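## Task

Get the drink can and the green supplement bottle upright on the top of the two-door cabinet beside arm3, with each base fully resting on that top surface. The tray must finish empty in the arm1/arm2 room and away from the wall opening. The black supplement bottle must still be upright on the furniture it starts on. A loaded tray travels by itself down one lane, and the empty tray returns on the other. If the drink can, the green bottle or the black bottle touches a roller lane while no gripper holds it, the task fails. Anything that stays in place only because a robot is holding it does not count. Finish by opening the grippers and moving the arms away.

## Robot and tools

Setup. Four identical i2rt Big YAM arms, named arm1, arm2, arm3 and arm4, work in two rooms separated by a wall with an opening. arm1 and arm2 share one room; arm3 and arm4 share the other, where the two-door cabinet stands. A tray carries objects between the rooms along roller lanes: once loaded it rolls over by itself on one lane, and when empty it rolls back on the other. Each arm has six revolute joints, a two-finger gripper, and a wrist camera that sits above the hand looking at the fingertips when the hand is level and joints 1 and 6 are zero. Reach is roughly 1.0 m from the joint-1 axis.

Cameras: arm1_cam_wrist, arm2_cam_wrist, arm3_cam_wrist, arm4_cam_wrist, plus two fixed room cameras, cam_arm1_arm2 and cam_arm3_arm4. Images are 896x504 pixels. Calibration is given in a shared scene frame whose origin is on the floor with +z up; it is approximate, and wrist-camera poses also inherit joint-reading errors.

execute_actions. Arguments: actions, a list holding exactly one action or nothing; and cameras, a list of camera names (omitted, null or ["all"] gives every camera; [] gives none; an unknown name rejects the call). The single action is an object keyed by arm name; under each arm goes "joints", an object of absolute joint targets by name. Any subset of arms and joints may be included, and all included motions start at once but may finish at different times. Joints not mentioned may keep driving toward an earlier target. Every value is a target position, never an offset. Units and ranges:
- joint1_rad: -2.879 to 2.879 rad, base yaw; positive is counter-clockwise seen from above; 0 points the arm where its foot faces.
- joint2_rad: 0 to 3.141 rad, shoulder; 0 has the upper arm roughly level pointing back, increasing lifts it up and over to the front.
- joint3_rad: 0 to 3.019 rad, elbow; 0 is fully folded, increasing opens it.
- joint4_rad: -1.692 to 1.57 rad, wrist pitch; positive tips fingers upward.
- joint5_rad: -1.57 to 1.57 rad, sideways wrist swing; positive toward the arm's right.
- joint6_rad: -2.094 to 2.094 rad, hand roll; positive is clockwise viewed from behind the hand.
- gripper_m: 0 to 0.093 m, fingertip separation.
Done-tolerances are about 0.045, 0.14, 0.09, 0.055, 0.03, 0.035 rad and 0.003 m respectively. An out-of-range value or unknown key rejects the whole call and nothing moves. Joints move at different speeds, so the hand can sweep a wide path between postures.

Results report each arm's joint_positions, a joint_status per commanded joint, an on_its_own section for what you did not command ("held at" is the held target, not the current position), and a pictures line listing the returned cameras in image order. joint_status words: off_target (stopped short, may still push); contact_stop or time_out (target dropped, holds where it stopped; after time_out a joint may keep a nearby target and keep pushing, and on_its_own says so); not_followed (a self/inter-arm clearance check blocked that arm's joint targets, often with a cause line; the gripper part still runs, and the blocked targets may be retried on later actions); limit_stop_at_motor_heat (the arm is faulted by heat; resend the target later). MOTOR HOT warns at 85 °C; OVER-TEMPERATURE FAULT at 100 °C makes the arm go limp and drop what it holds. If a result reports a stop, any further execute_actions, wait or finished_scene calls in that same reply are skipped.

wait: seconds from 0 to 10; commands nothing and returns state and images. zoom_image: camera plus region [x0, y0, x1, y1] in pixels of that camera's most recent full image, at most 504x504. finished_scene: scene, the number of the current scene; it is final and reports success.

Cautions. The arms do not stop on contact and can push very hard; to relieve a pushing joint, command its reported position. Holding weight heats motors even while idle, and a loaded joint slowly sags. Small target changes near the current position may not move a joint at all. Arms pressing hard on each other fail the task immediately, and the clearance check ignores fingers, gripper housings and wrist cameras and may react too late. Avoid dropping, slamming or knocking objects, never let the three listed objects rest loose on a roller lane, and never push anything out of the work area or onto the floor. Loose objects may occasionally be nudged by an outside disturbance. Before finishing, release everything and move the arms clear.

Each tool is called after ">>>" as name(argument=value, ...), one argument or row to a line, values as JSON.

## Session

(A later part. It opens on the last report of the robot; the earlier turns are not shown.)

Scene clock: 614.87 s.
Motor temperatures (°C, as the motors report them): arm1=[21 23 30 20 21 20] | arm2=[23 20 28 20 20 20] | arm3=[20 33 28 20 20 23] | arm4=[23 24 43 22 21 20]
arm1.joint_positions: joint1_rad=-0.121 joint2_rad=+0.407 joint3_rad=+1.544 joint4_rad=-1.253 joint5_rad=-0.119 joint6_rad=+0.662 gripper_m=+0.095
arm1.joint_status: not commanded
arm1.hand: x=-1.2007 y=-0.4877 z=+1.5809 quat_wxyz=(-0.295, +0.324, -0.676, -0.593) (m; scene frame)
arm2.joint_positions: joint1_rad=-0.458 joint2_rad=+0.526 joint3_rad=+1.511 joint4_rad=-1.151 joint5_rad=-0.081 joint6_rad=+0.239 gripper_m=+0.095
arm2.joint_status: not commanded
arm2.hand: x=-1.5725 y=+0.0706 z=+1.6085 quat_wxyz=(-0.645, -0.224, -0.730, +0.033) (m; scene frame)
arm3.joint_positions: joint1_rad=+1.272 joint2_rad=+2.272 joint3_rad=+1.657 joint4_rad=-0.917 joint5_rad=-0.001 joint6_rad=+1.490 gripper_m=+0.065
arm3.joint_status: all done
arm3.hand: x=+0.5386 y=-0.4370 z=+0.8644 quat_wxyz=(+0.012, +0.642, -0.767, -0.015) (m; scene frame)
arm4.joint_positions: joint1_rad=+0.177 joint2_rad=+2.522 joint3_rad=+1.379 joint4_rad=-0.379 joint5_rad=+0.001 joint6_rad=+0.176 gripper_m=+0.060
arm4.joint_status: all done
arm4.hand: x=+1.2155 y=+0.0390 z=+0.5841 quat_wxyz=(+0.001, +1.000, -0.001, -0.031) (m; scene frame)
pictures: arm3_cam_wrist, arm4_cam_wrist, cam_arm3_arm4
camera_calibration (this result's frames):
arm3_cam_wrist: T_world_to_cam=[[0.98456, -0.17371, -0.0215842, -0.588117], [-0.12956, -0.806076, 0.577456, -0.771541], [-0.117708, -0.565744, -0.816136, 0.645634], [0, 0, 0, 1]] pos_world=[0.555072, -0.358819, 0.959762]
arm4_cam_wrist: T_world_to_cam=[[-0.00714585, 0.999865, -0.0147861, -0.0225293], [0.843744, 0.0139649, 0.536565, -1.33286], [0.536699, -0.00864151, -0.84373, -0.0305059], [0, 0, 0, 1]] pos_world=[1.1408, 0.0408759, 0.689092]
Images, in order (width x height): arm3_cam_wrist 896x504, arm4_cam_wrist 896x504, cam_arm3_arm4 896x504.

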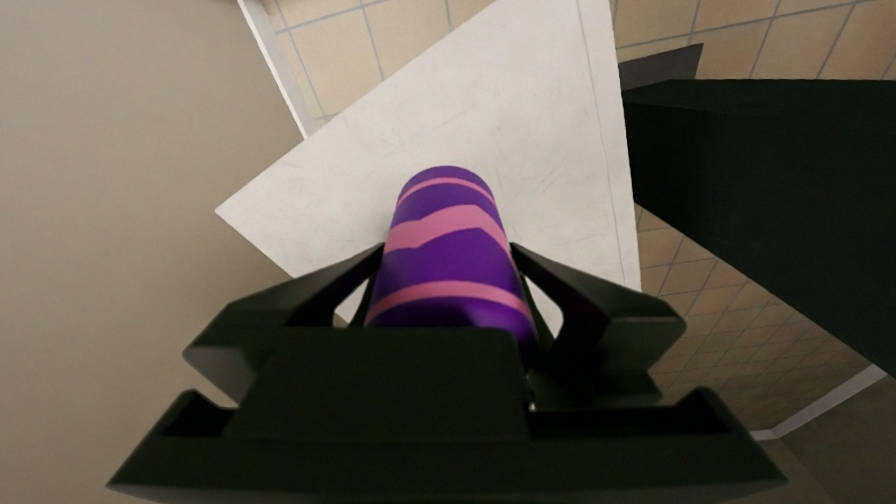

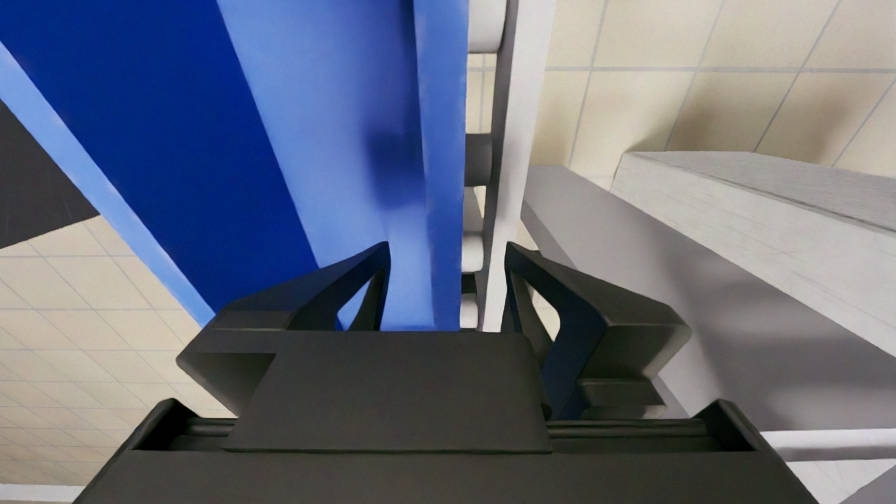

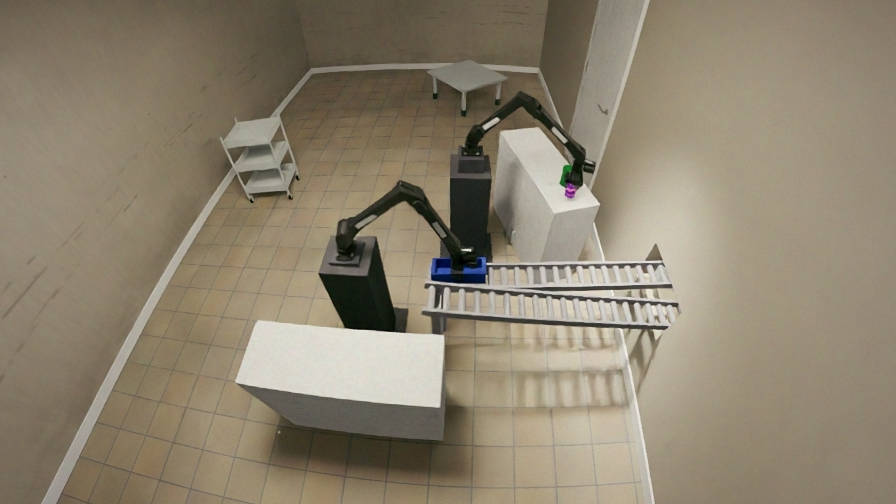

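>>> execute_actions(
  actions=[
    {"arm4": {"joints": {"gripper_m": 0.0}}},
  ],
  cameras=["arm4_cam_wrist"],
)

Scene clock: 622.63 s.
Motor temperatures (°C, as the motors report them): arm1=[21 23 30 20 21 20] | arm2=[23 20 28 20 20 20] | arm3=[20 33 28 20 20 23] | arm4=[23 25 41 22 21 20]
arm1.joint_positions: joint1_rad=-0.121 joint2_rad=+0.407 joint3_rad=+1.544 joint4_rad=-1.253 joint5_rad=-0.119 joint6_rad=+0.662 gripper_m=+0.095
arm1.joint_status: not commanded
arm1.hand: x=-1.2007 y=-0.4877 z=+1.5809 quat_wxyz=(-0.295, +0.324, -0.676, -0.593) (m; scene frame)
arm2.joint_positions: joint1_rad=-0.458 joint2_rad=+0.526 joint3_rad=+1.511 joint4_rad=-1.151 joint5_rad=-0.081 joint6_rad=+0.239 gripper_m=+0.095
arm2.joint_status: not commanded
arm2.hand: x=-1.5725 y=+0.0706 z=+1.6085 quat_wxyz=(-0.645, -0.224, -0.730, +0.033) (m; scene frame)
arm3.joint_positions: joint1_rad=+1.272 joint2_rad=+2.272 joint3_rad=+1.657 joint4_rad=-0.917 joint5_rad=-0.001 joint6_rad=+1.491 gripper_m=+0.065
arm3.joint_status: not commanded
arm3.hand: x=+0.5386 y=-0.4370 z=+0.8644 quat_wxyz=(+0.012, +0.641, -0.767, -0.015) (m; scene frame)
arm4.joint_positions: joint1_rad=+0.177 joint2_rad=+2.522 joint3_rad=+1.379 joint4_rad=-0.379 joint5_rad=+0.003 joint6_rad=+0.171 gripper_m=+0.011
arm4.joint_status: gripper_m off_target (ended at +0.011, target +0.000)
arm4.hand: x=+1.2154 y=+0.0392 z=+0.5841 quat_wxyz=(+0.000, +1.000, +0.001, -0.031) (m; scene frame)
pictures: arm4_cam_wrist
camera_calibration (this result's frames):
arm4_cam_wrist: T_world_to_cam=[[-0.0120044, 0.999844, -0.0129743, -0.0179402], [0.843811, 0.0170911, 0.536368, -1.33291], [0.536506, -0.00450909, -0.843885, -0.0303139], [0, 0, 0, 1]] pos_world=[1.14078, 0.0405817, 0.689117]
Images, in order (width x height): arm4_cam_wrist 896x504.

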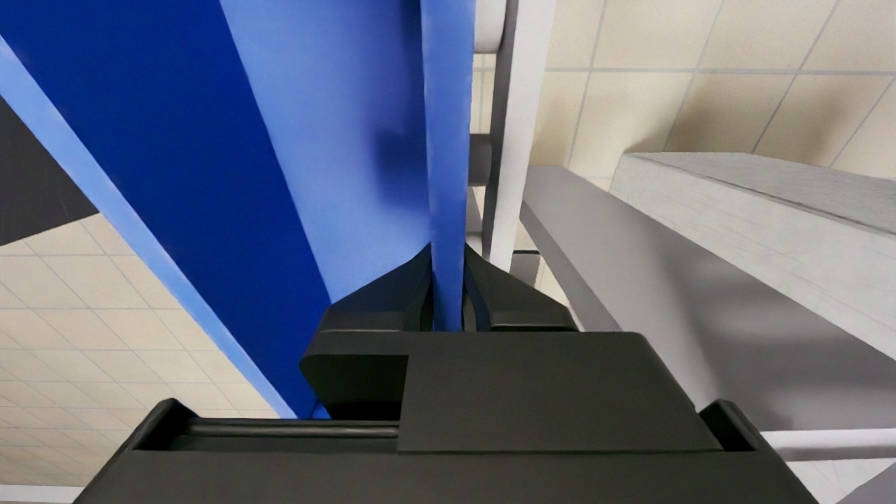

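>>> execute_actions(
  actions=[
    {"arm3": {"joints": {"joint2_rad": 2.317}}, "arm4": {"joints": {"joint2_rad": 2.055, "joint4_rad": -0.838}}},
  ],
  cameras=["arm3_cam_wrist", "arm4_cam_wrist", "cam_arm3_arm4"],
)

Scene clock: 651.93 s.
Motor temperatures (°C, as the motors report them): arm1=[21 23 30 20 21 20] | arm2=[23 20 28 20 20 20] | arm3=[20 33 28 20 20 23] | arm4=[23 27 38 22 21 20]
arm1.joint_positions: joint1_rad=-0.121 joint2_rad=+0.407 joint3_rad=+1.544 joint4_rad=-1.253 joint5_rad=-0.119 joint6_rad=+0.662 gripper_m=+0.095
arm1.joint_status: not commanded
arm1.hand: x=-1.2007 y=-0.4877 z=+1.5809 quat_wxyz=(-0.295, +0.324, -0.676, -0.593) (m; scene frame)
arm2.joint_positions: joint1_rad=-0.458 joint2_rad=+0.526 joint3_rad=+1.511 joint4_rad=-1.151 joint5_rad=-0.081 joint6_rad=+0.239 gripper_m=+0.095
arm2.joint_status: not commanded
arm2.hand: x=-1.5725 y=+0.0706 z=+1.6085 quat_wxyz=(-0.645, -0.224, -0.730, +0.033) (m; scene frame)
arm3.joint_positions: joint1_rad=+1.270 joint2_rad=+2.323 joint3_rad=+1.657 joint4_rad=-0.919 joint5_rad=+0.001 joint6_rad=+1.492 gripper_m=+0.065
arm3.joint_status: all done
arm3.hand: x=+0.5510 y=-0.4388 z=+0.8329 quat_wxyz=(-0.004, +0.641, -0.768, +0.006) (m; scene frame)
arm4.joint_positions: joint1_rad=+0.177 joint2_rad=+2.055 joint3_rad=+1.381 joint4_rad=-0.834 joint5_rad=+0.005 joint6_rad=+0.171 gripper_m=+0.011
arm4.joint_status: all done
arm4.hand: x=+1.1868 y=+0.0325 z=+0.8332 quat_wxyz=(+0.000, +0.999, +0.001, -0.039) (m; scene frame)
pictures: arm3_cam_wrist, arm4_cam_wrist, cam_arm3_arm4
camera_calibration (this result's frames):
arm3_cam_wrist: T_world_to_cam=[[0.983728, -0.176968, 0.0310043, -0.646086], [-0.161939, -0.79864, 0.579611, -0.733899], [-0.0778116, -0.575201, -0.814303, 0.592708], [0, 0, 0, 1]] pos_world=[0.562845, -0.359532, 0.928052]
arm4_cam_wrist: T_world_to_cam=[[-0.0121834, 0.999838, -0.0132398, -0.007881], [0.852181, 0.0173092, 0.522961, -1.44103], [0.523105, -0.00491125, -0.852254, 0.218084], [0, 0, 0, 1]] pos_world=[1.11384, 0.0338938, 0.939359]
Images, in order (width x height): arm3_cam_wrist 896x504, arm4_cam_wrist 896x504, cam_arm3_arm4 896x504.

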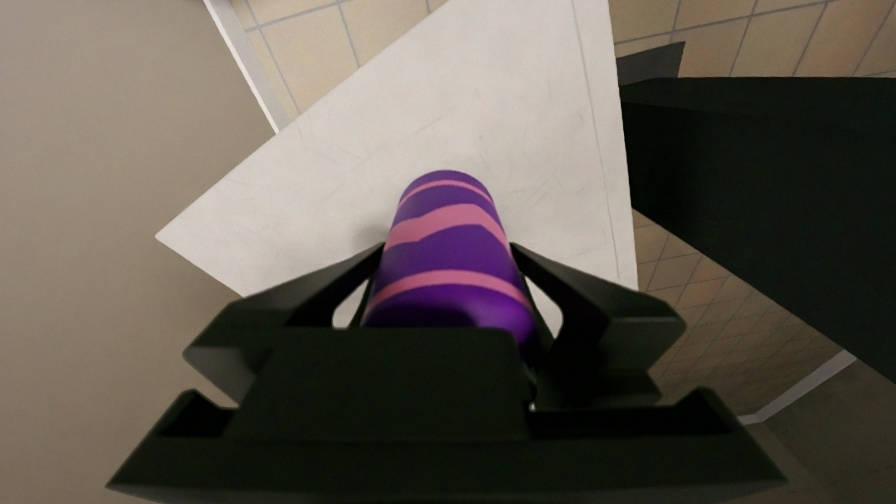

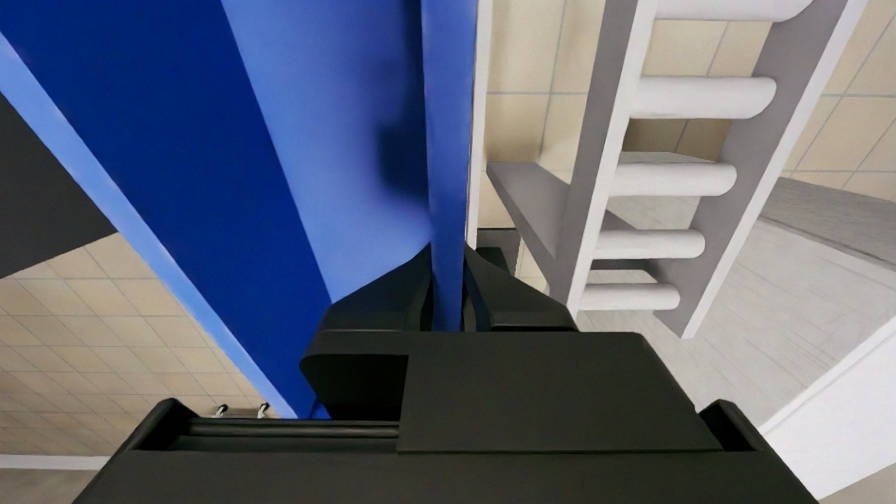

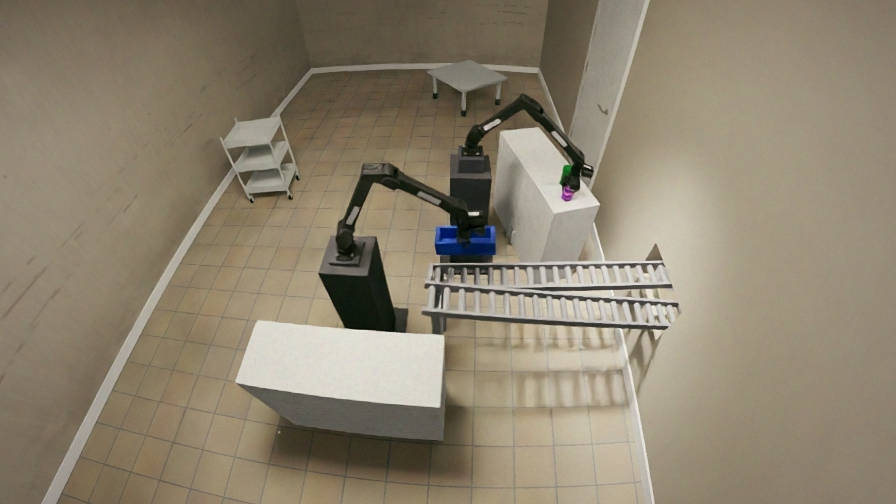

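>>> zoom_image(
  camera="arm4_cam_wrist",
  region=[520, 40, 840, 350],
)

>>> zoom_image(
  camera="cam_arm3_arm4",
  region=[520, 130, 630, 230],
)

Region (520, 40, 840, 350) of arm4_cam_wrist's 896x504 image, scaled by 1.575, with more detail than that image has; it fills the top 488 rows of this view, and the rest is white.

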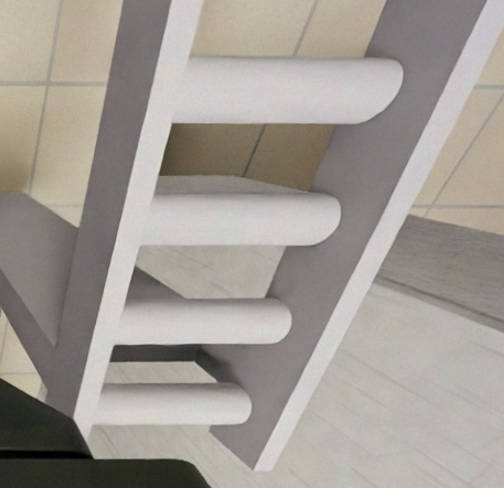

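Region (520, 130, 630, 230) of cam_arm3_arm4's 896x504 image, scaled by 4.582, with more detail than that image has; it fills the top 458 rows of this view, and the rest is white.

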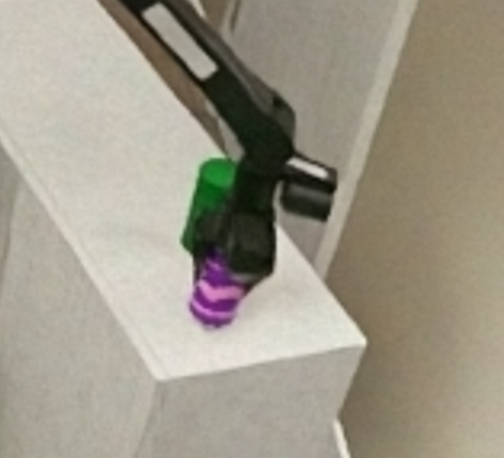

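>>> execute_actions(
  actions=[
    {"arm3": {"joints": {"gripper_m": 0.093}}, "arm4": {"joints": {"joint1_rad": -0.311, "joint2_rad": 2.157, "joint3_rad": 1.52, "joint4_rad": -1.002, "joint6_rad": -0.342}}},
  ],
  cameras=["arm3_cam_wrist", "arm4_cam_wrist", "cam_arm3_arm4"],
)

Scene clock: 689.00 s.
Motor temperatures (°C, as the motors report them): arm1=[21 23 29 20 21 20] | arm2=[23 20 28 20 20 20] | arm3=[20 33 28 20 20 23] | arm4=[23 27 40 22 21 20]
arm1.joint_positions: joint1_rad=-0.121 joint2_rad=+0.407 joint3_rad=+1.544 joint4_rad=-1.253 joint5_rad=-0.119 joint6_rad=+0.662 gripper_m=+0.095
arm1.joint_status: not commanded
arm1.hand: x=-1.2007 y=-0.4877 z=+1.5809 quat_wxyz=(-0.295, +0.324, -0.676, -0.593) (m; scene frame)
arm2.joint_positions: joint1_rad=-0.458 joint2_rad=+0.526 joint3_rad=+1.511 joint4_rad=-1.151 joint5_rad=-0.081 joint6_rad=+0.239 gripper_m=+0.095
arm2.joint_status: not commanded
arm2.hand: x=-1.5725 y=+0.0706 z=+1.6085 quat_wxyz=(-0.645, -0.224, -0.730, +0.033) (m; scene frame)
arm3.joint_positions: joint1_rad=+1.270 joint2_rad=+2.323 joint3_rad=+1.657 joint4_rad=-0.919 joint5_rad=+0.001 joint6_rad=+1.492 gripper_m=+0.093
arm3.joint_status: all done
arm3.hand: x=+0.5510 y=-0.4387 z=+0.8329 quat_wxyz=(-0.004, +0.640, -0.768, +0.006) (m; scene frame)
arm4.joint_positions: joint1_rad=-0.301 joint2_rad=+2.162 joint3_rad=+1.483 joint4_rad=-0.992 joint5_rad=+0.006 joint6_rad=-0.331 gripper_m=+0.011
arm4.joint_status: all done
arm4.hand: x=+1.2147 y=+0.3001 z=+0.8063 quat_wxyz=(+0.010, +0.999, +0.014, +0.041) (m; scene frame)
pictures: arm3_cam_wrist, arm4_cam_wrist, cam_arm3_arm4
camera_calibration (this result's frames):
arm3_cam_wrist: T_world_to_cam=[[0.983658, -0.17735, 0.0310359, -0.646246], [-0.162297, -0.798796, 0.579297, -0.733455], [-0.0779468, -0.574867, -0.814526, 0.593152], [0, 0, 0, 1]] pos_world=[0.562882, -0.359508, 0.928083]
arm4_cam_wrist: T_world_to_cam=[[-0.0339549, 0.998796, -0.0354074, -0.230784], [0.756399, 0.0488379, 0.652285, -1.45278], [0.653229, -0.00463385, -0.757147, -0.0529555], [0, 0, 0, 1]] pos_world=[1.12564, 0.301211, 0.899362]
Images, in order (width x height): arm3_cam_wrist 896x504, arm4_cam_wrist 896x504, cam_arm3_arm4 896x504.

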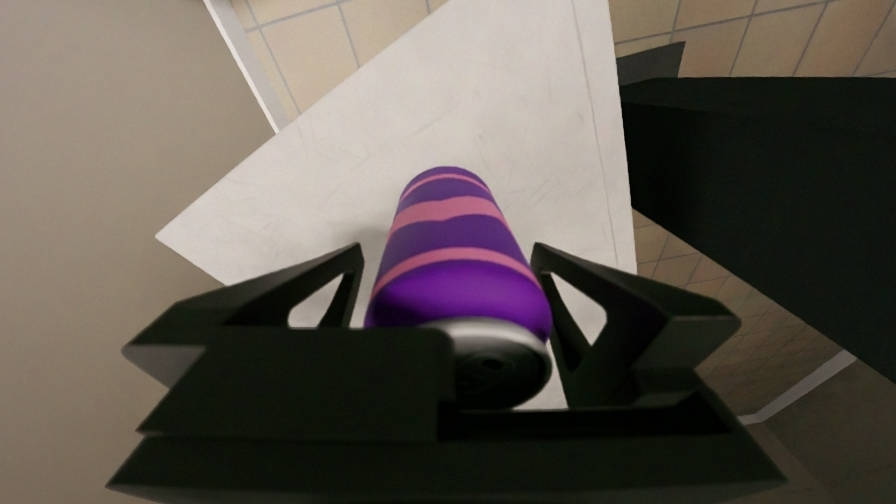

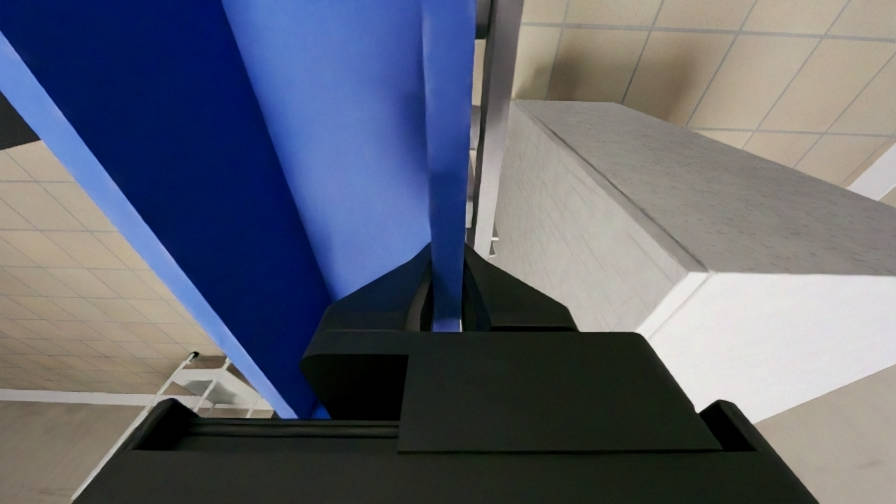

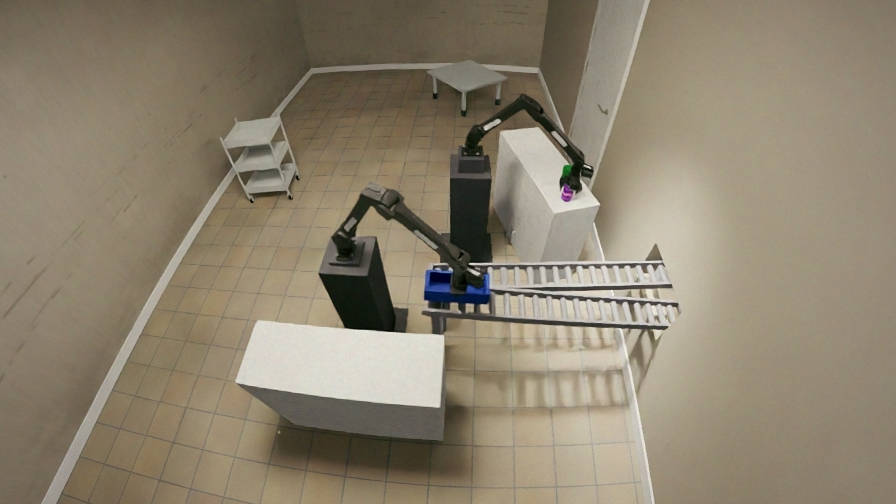

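>>> zoom_image(
  camera="cam_arm3_arm4",
  region=[530, 150, 610, 220],
)

>>> zoom_image(
  camera="arm3_cam_wrist",
  region=[320, 150, 600, 430],
)

>>> zoom_image(
  camera="arm4_cam_wrist",
  region=[400, 0, 560, 340],
)

Region (530, 150, 610, 220) of cam_arm3_arm4's 896x504 image, scaled by 6.300, with more detail than that image has; it fills the top 441 rows of this view, and the rest is white.

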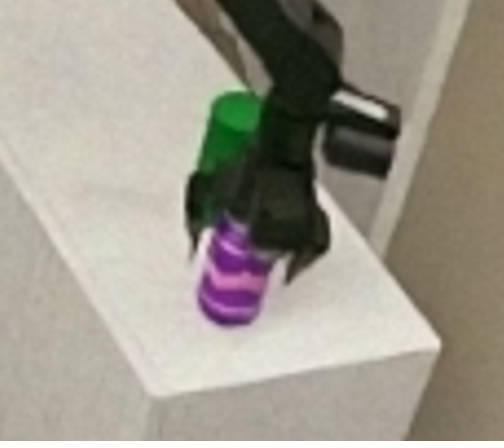

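Region (320, 150, 600, 430) of arm3_cam_wrist's 896x504 image, scaled by 1.800, with more detail than that image has.

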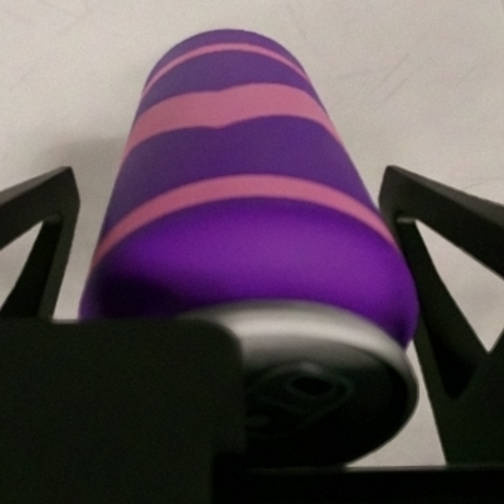

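Region (400, 0, 560, 340) of arm4_cam_wrist's 896x504 image, scaled by 1.482, with more detail than that image has; it fills the left 237 columns of this view, and the rest is white.

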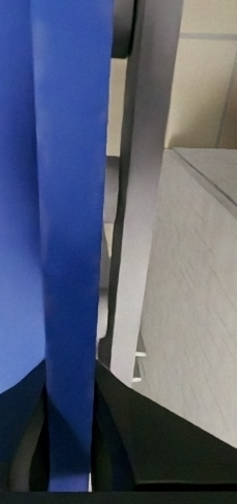

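>>> zoom_image(
  camera="arm4_cam_wrist",
  region=[440, 90, 530, 270],
)

Region (440, 90, 530, 270) of arm4_cam_wrist's 896x504 image, scaled by 2.800, with more detail than that image has.

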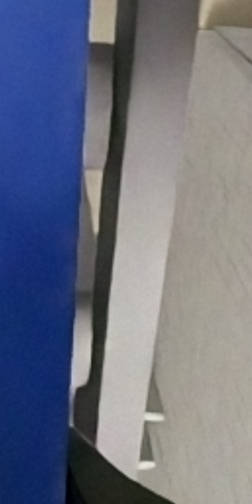

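>>> execute_actions(
  actions=[
    {"arm3": {"joints": {"joint2_rad": 2.2, "joint4_rad": -1.035}}, "arm4": {"joints": {"joint2_rad": 2.255, "joint4_rad": -0.87, "joint5_rad": 0.035, "joint6_rad": -0.311}}},
  ],
  cameras=["arm3_cam_wrist", "arm4_cam_wrist", "cam_arm3_arm4"],
)

Scene clock: 750.03 s.
Motor temperatures (°C, as the motors report them): arm1=[21 23 29 20 21 20] | arm2=[23 20 28 20 20 20] | arm3=[20 33 29 20 20 23] | arm4=[23 28 42 22 21 20]
arm1.joint_positions: joint1_rad=-0.121 joint2_rad=+0.407 joint3_rad=+1.544 joint4_rad=-1.253 joint5_rad=-0.119 joint6_rad=+0.662 gripper_m=+0.095
arm1.joint_status: not commanded
arm1.hand: x=-1.2007 y=-0.4877 z=+1.5809 quat_wxyz=(-0.295, +0.324, -0.676, -0.593) (m; scene frame)
arm2.joint_positions: joint1_rad=-0.458 joint2_rad=+0.526 joint3_rad=+1.511 joint4_rad=-1.151 joint5_rad=-0.081 joint6_rad=+0.239 gripper_m=+0.095
arm2.joint_status: not commanded
arm2.hand: x=-1.5725 y=+0.0706 z=+1.6085 quat_wxyz=(-0.645, -0.224, -0.730, +0.033) (m; scene frame)
arm3.joint_positions: joint1_rad=+1.270 joint2_rad=+2.195 joint3_rad=+1.657 joint4_rad=-1.028 joint5_rad=+0.001 joint6_rad=+1.492 gripper_m=+0.093
arm3.joint_status: all done
arm3.hand: x=+0.5507 y=-0.4385 z=+0.9107 quat_wxyz=(+0.002, +0.640, -0.768, -0.002) (m; scene frame)
arm4.joint_positions: joint1_rad=-0.303 joint2_rad=+2.260 joint3_rad=+1.488 joint4_rad=-0.881 joint5_rad=+0.032 joint6_rad=-0.316 gripper_m=+0.011
arm4.joint_status: all done
arm4.hand: x=+1.2095 y=+0.3076 z=+0.7520 quat_wxyz=(-0.005, +0.999, +0.006, +0.037) (m; scene frame)
pictures: arm3_cam_wrist, arm4_cam_wrist, cam_arm3_arm4
camera_calibration (this result's frames):
arm3_cam_wrist: T_world_to_cam=[[0.984046, -0.177483, 0.0124096, -0.631607], [-0.151864, -0.801567, 0.578298, -0.784473], [-0.092691, -0.570956, -0.815732, 0.667578], [0, 0, 0, 1]] pos_world=[0.564276, -0.35975, 1.00606]
arm4_cam_wrist: T_world_to_cam=[[-0.0190157, 0.999811, -0.00395784, -0.282433], [0.762927, 0.0170686, 0.646259, -1.40737], [0.646205, 0.00926954, -0.763108, -0.0819315], [0, 0, 0, 1]] pos_world=[1.12129, 0.307161, 0.845882]
Images, in order (width x height): arm3_cam_wrist 896x504, arm4_cam_wrist 896x504, cam_arm3_arm4 896x504.

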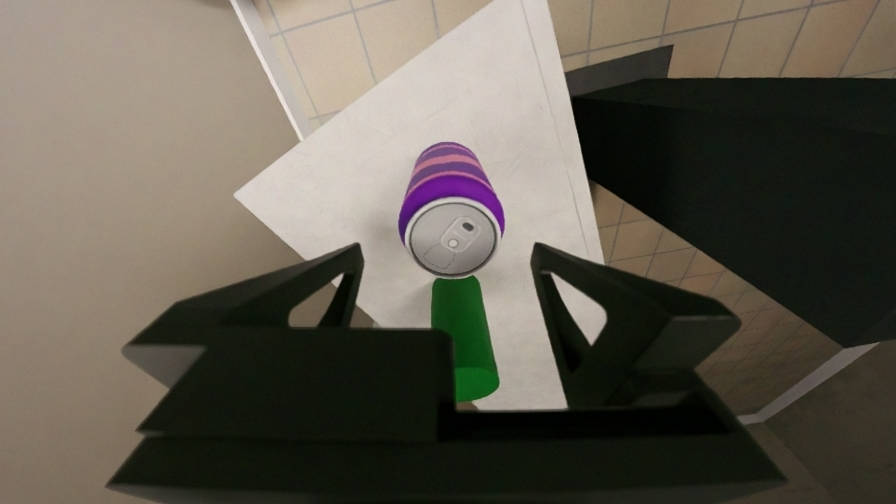

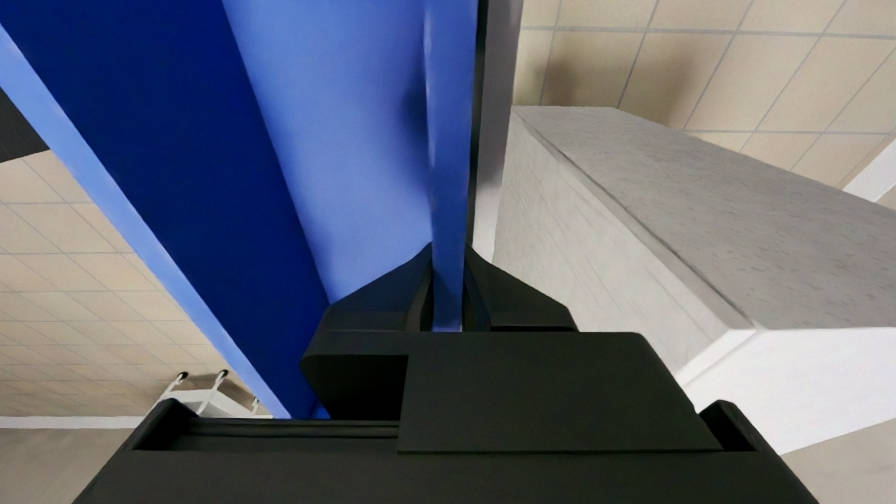

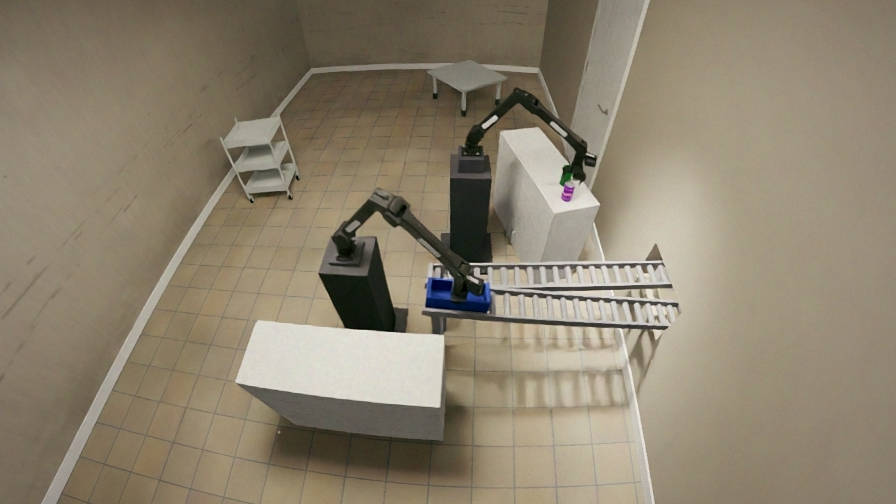

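>>> execute_actions(
  actions=[
    {"arm3": {"joints": {"joint1_rad": 1.11, "joint2_rad": 2.035, "joint4_rad": -1.19}}, "arm4": {"joints": {"gripper_m": 0.05, "joint2_rad": 2.095, "joint4_rad": -1.045}}},
  ],
  cameras=["arm4_cam_wrist", "cam_arm3_arm4"],
)

Scene clock: 772.67 s.
Motor temperatures (°C, as the motors report them): arm1=[21 23 29 20 21 20] | arm2=[23 20 28 20 20 20] | arm3=[20 32 29 20 20 23] | arm4=[23 29 41 22 21 20]
arm1.joint_positions: joint1_rad=-0.121 joint2_rad=+0.407 joint3_rad=+1.544 joint4_rad=-1.253 joint5_rad=-0.119 joint6_rad=+0.662 gripper_m=+0.095
arm1.joint_status: not commanded
arm1.hand: x=-1.2007 y=-0.4877 z=+1.5809 quat_wxyz=(-0.295, +0.324, -0.676, -0.593) (m; scene frame)
arm2.joint_positions: joint1_rad=-0.458 joint2_rad=+0.526 joint3_rad=+1.511 joint4_rad=-1.151 joint5_rad=-0.081 joint6_rad=+0.239 gripper_m=+0.095
arm2.joint_status: not commanded
arm2.hand: x=-1.5725 y=+0.0706 z=+1.6085 quat_wxyz=(-0.645, -0.224, -0.730, +0.033) (m; scene frame)
arm3.joint_positions: joint1_rad=+1.103 joint2_rad=+2.029 joint3_rad=+1.657 joint4_rad=-1.183 joint5_rad=+0.002 joint6_rad=+1.492 gripper_m=+0.093
arm3.joint_status: all done
arm3.hand: x=+0.6020 y=-0.3470 z=+1.0096 quat_wxyz=(+0.004, +0.574, -0.819, -0.007) (m; scene frame)
arm4.joint_positions: joint1_rad=-0.303 joint2_rad=+2.072 joint3_rad=+1.499 joint4_rad=-1.038 joint5_rad=+0.033 joint6_rad=-0.316 gripper_m=+0.050
arm4.joint_status: all done
arm4.hand: x=+1.2053 y=+0.3090 z=+0.8611 quat_wxyz=(-0.013, +1.000, +0.005, +0.017) (m; scene frame)
pictures: arm4_cam_wrist, cam_arm3_arm4
camera_calibration (this result's frames):
arm4_cam_wrist: T_world_to_cam=[[-0.0189908, 0.999763, 0.0106482, -0.296077], [0.788183, 0.00841746, 0.615384, -1.47581], [0.615148, 0.0200794, -0.788156, 0.0597219], [0, 0, 0, 1]] pos_world=[1.12085, 0.30723, 0.958411]
Images, in order (width x height): arm4_cam_wrist 896x504, cam_arm3_arm4 896x504.

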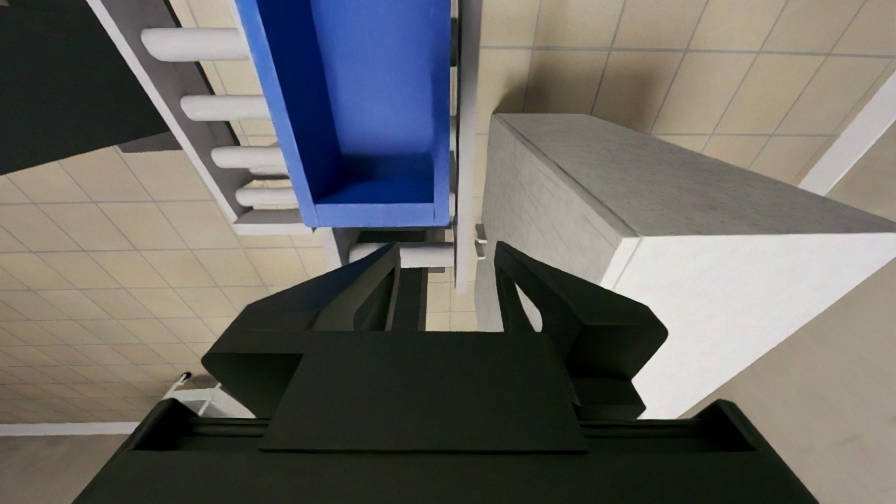

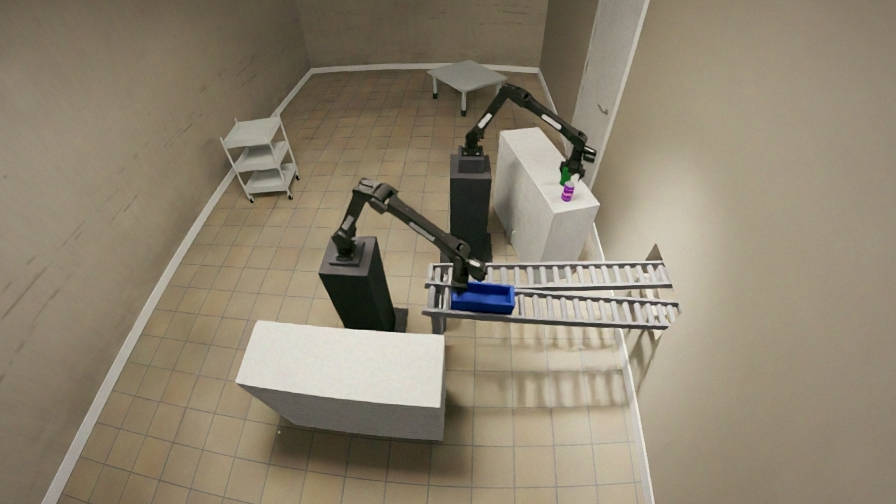

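The tray is rolling down lane B. I'll wait for it to arrive.

>>> wait(
  seconds=10,
)

Scene clock: 783.57 s.
Motor temperatures (°C, as the motors report them): arm1=[21 23 29 20 21 20] | arm2=[23 20 28 20 20 20] | arm3=[20 32 29 20 20 23] | arm4=[23 28 41 22 21 20]
arm1.joint_positions: joint1_rad=-0.121 joint2_rad=+0.407 joint3_rad=+1.544 joint4_rad=-1.253 joint5_rad=-0.119 joint6_rad=+0.662 gripper_m=+0.095
arm1.joint_status: not commanded
arm1.hand: x=-1.2007 y=-0.4877 z=+1.5809 quat_wxyz=(-0.295, +0.324, -0.676, -0.593) (m; scene frame)
arm2.joint_positions: joint1_rad=-0.458 joint2_rad=+0.526 joint3_rad=+1.511 joint4_rad=-1.151 joint5_rad=-0.081 joint6_rad=+0.239 gripper_m=+0.095
arm2.joint_status: not commanded
arm2.hand: x=-1.5725 y=+0.0706 z=+1.6085 quat_wxyz=(-0.645, -0.224, -0.730, +0.033) (m; scene frame)
arm3.joint_positions: joint1_rad=+1.103 joint2_rad=+2.029 joint3_rad=+1.657 joint4_rad=-1.183 joint5_rad=+0.002 joint6_rad=+1.492 gripper_m=+0.093
arm3.joint_status: all done
arm3.hand: x=+0.6020 y=-0.3470 z=+1.0096 quat_wxyz=(+0.004, +0.574, -0.819, -0.007) (m; scene frame)
arm4.joint_positions: joint1_rad=-0.303 joint2_rad=+2.072 joint3_rad=+1.499 joint4_rad=-1.038 joint5_rad=+0.033 joint6_rad=-0.316 gripper_m=+0.050
arm4.joint_status: all done
arm4.hand: x=+1.2053 y=+0.3090 z=+0.8611 quat_wxyz=(-0.013, +1.000, +0.005, +0.017) (m; scene frame)
wait: 10.00 s; at rest from the start
pictures: arm1_cam_wrist, arm2_cam_wrist, arm3_cam_wrist, arm4_cam_wrist, cam_arm1_arm2, cam_arm3_arm4
camera_calibration (this result's frames):
arm1_cam_wrist: T_world_to_cam=[[0.783835, -0.0778328, -0.616072, 1.88167], [-0.507422, -0.652167, -0.563206, -0.0317921], [-0.357946, 0.754069, -0.550686, 0.93435], [0, 0, 0, 1]] pos_world=[-1.1566, -0.578843, 1.65587]
arm2_cam_wrist: T_world_to_cam=[[-0.344719, -0.906793, -0.242685, -0.0851727], [-0.615969, 0.413597, -0.670463, 0.0857002], [0.708344, -0.0816348, -0.701131, 2.37035], [0, 0, 0, 1]] pos_world=[-1.6556, 0.0808236, 1.69871]
arm3_cam_wrist: T_world_to_cam=[[0.940885, -0.338722, 0.00168087, -0.686226], [-0.277475, -0.767893, 0.577363, -0.672289], [-0.194275, -0.543699, -0.816486, 0.876675], [0, 0, 0, 1]] pos_world=[0.629432, -0.272039, 1.1051]
arm4_cam_wrist: T_world_to_cam=[[-0.0189908, 0.999763, 0.0106482, -0.296077], [0.788183, 0.00841746, 0.615384, -1.47581], [0.615148, 0.0200794, -0.788156, 0.0597219], [0, 0, 0, 1]] pos_world=[1.12085, 0.30723, 0.958411]
Images, in order (width x height): arm1_cam_wrist 896x504, arm2_cam_wrist 896x504, arm3_cam_wrist 896x504, arm4_cam_wrist 896x504, cam_arm1_arm2 896x504, cam_arm3_arm4 896x504.

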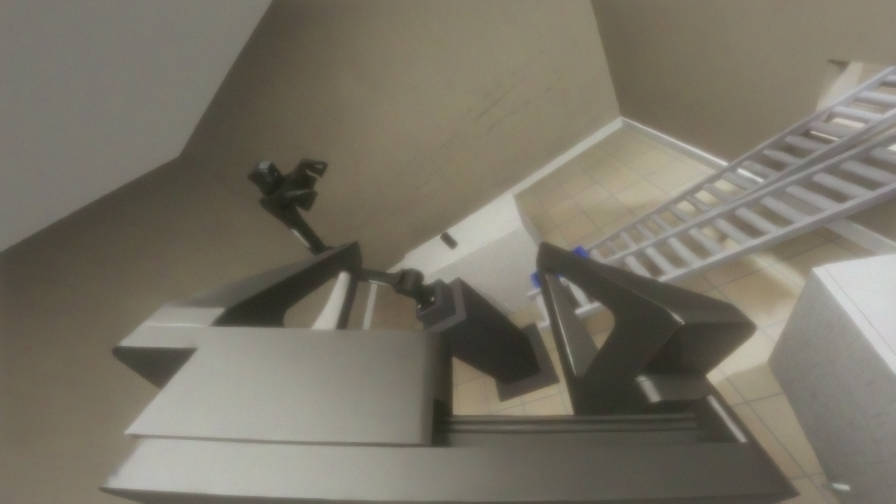

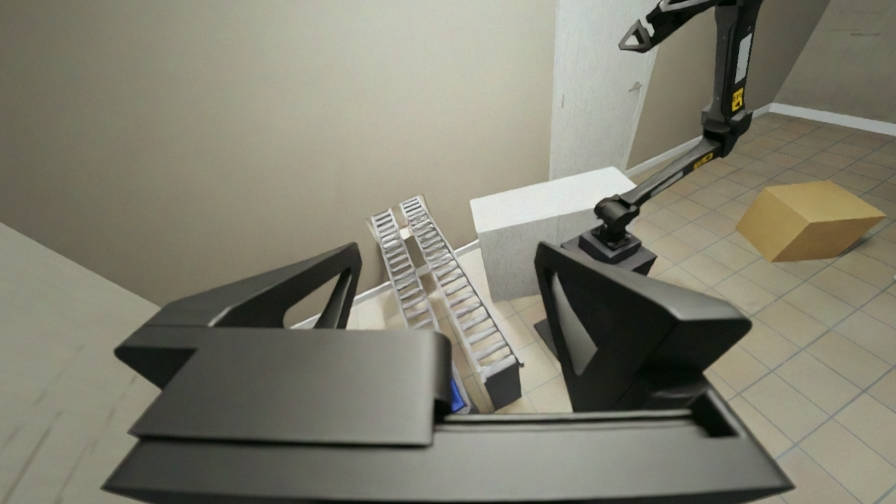

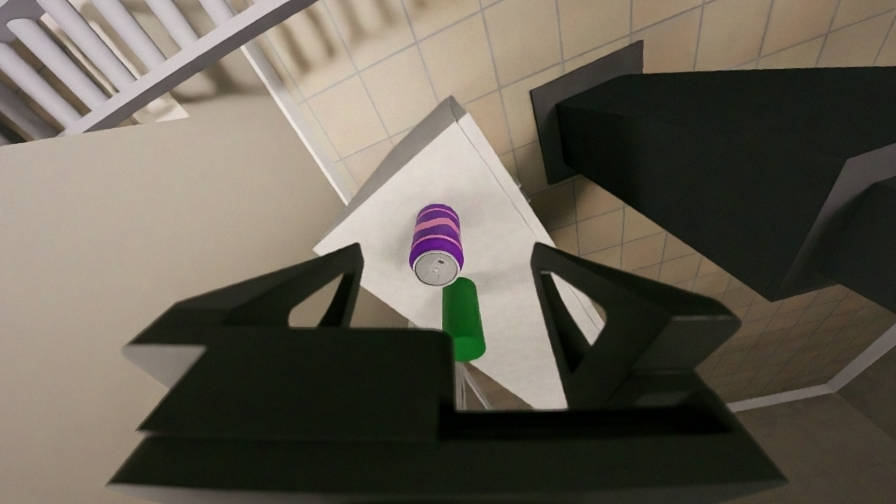

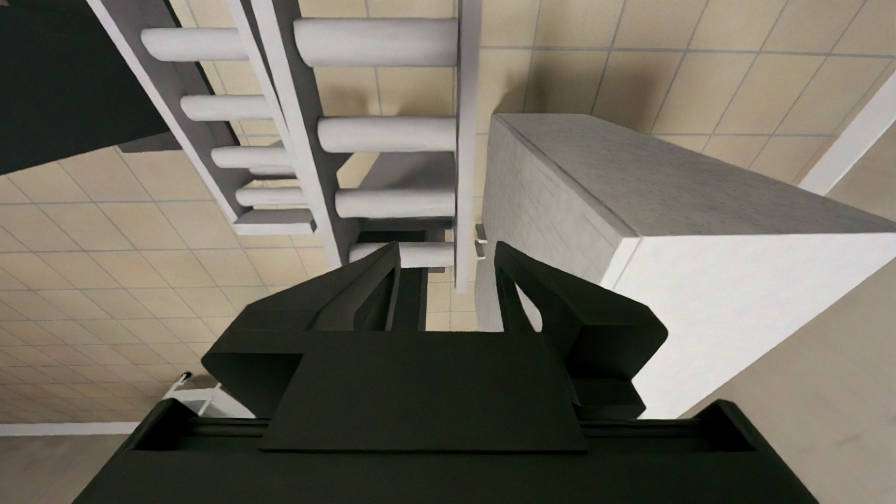

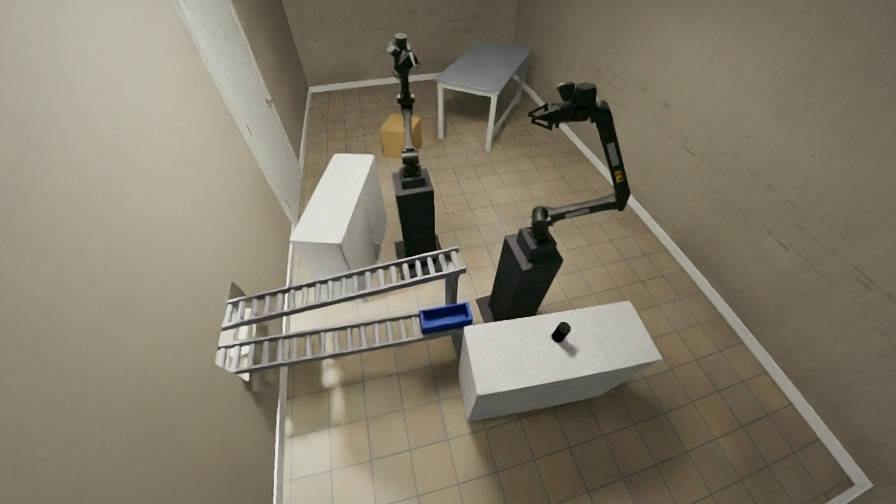

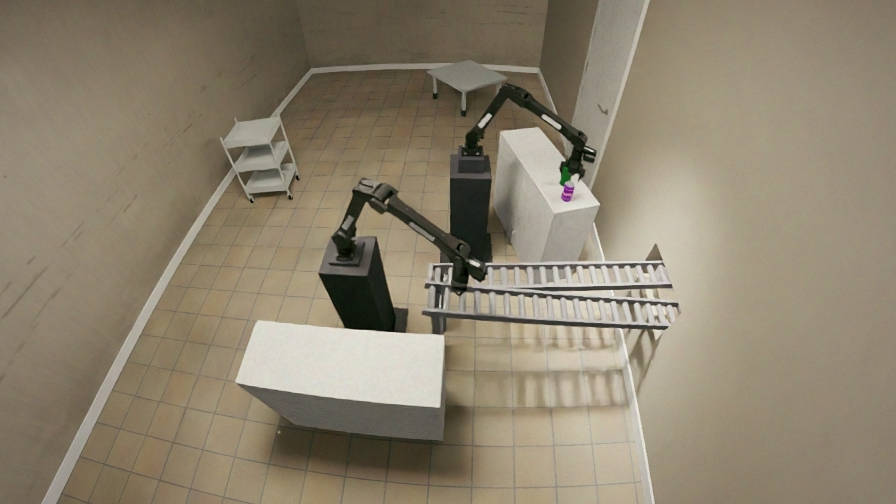

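The tray has reached the end of the lane in the arm1/arm2 room. The can and the green bottle are standing on the cabinet, and the black bottle is untouched.

>>> finished_scene(
  scene=2,
)

The scene is finished: the task was done.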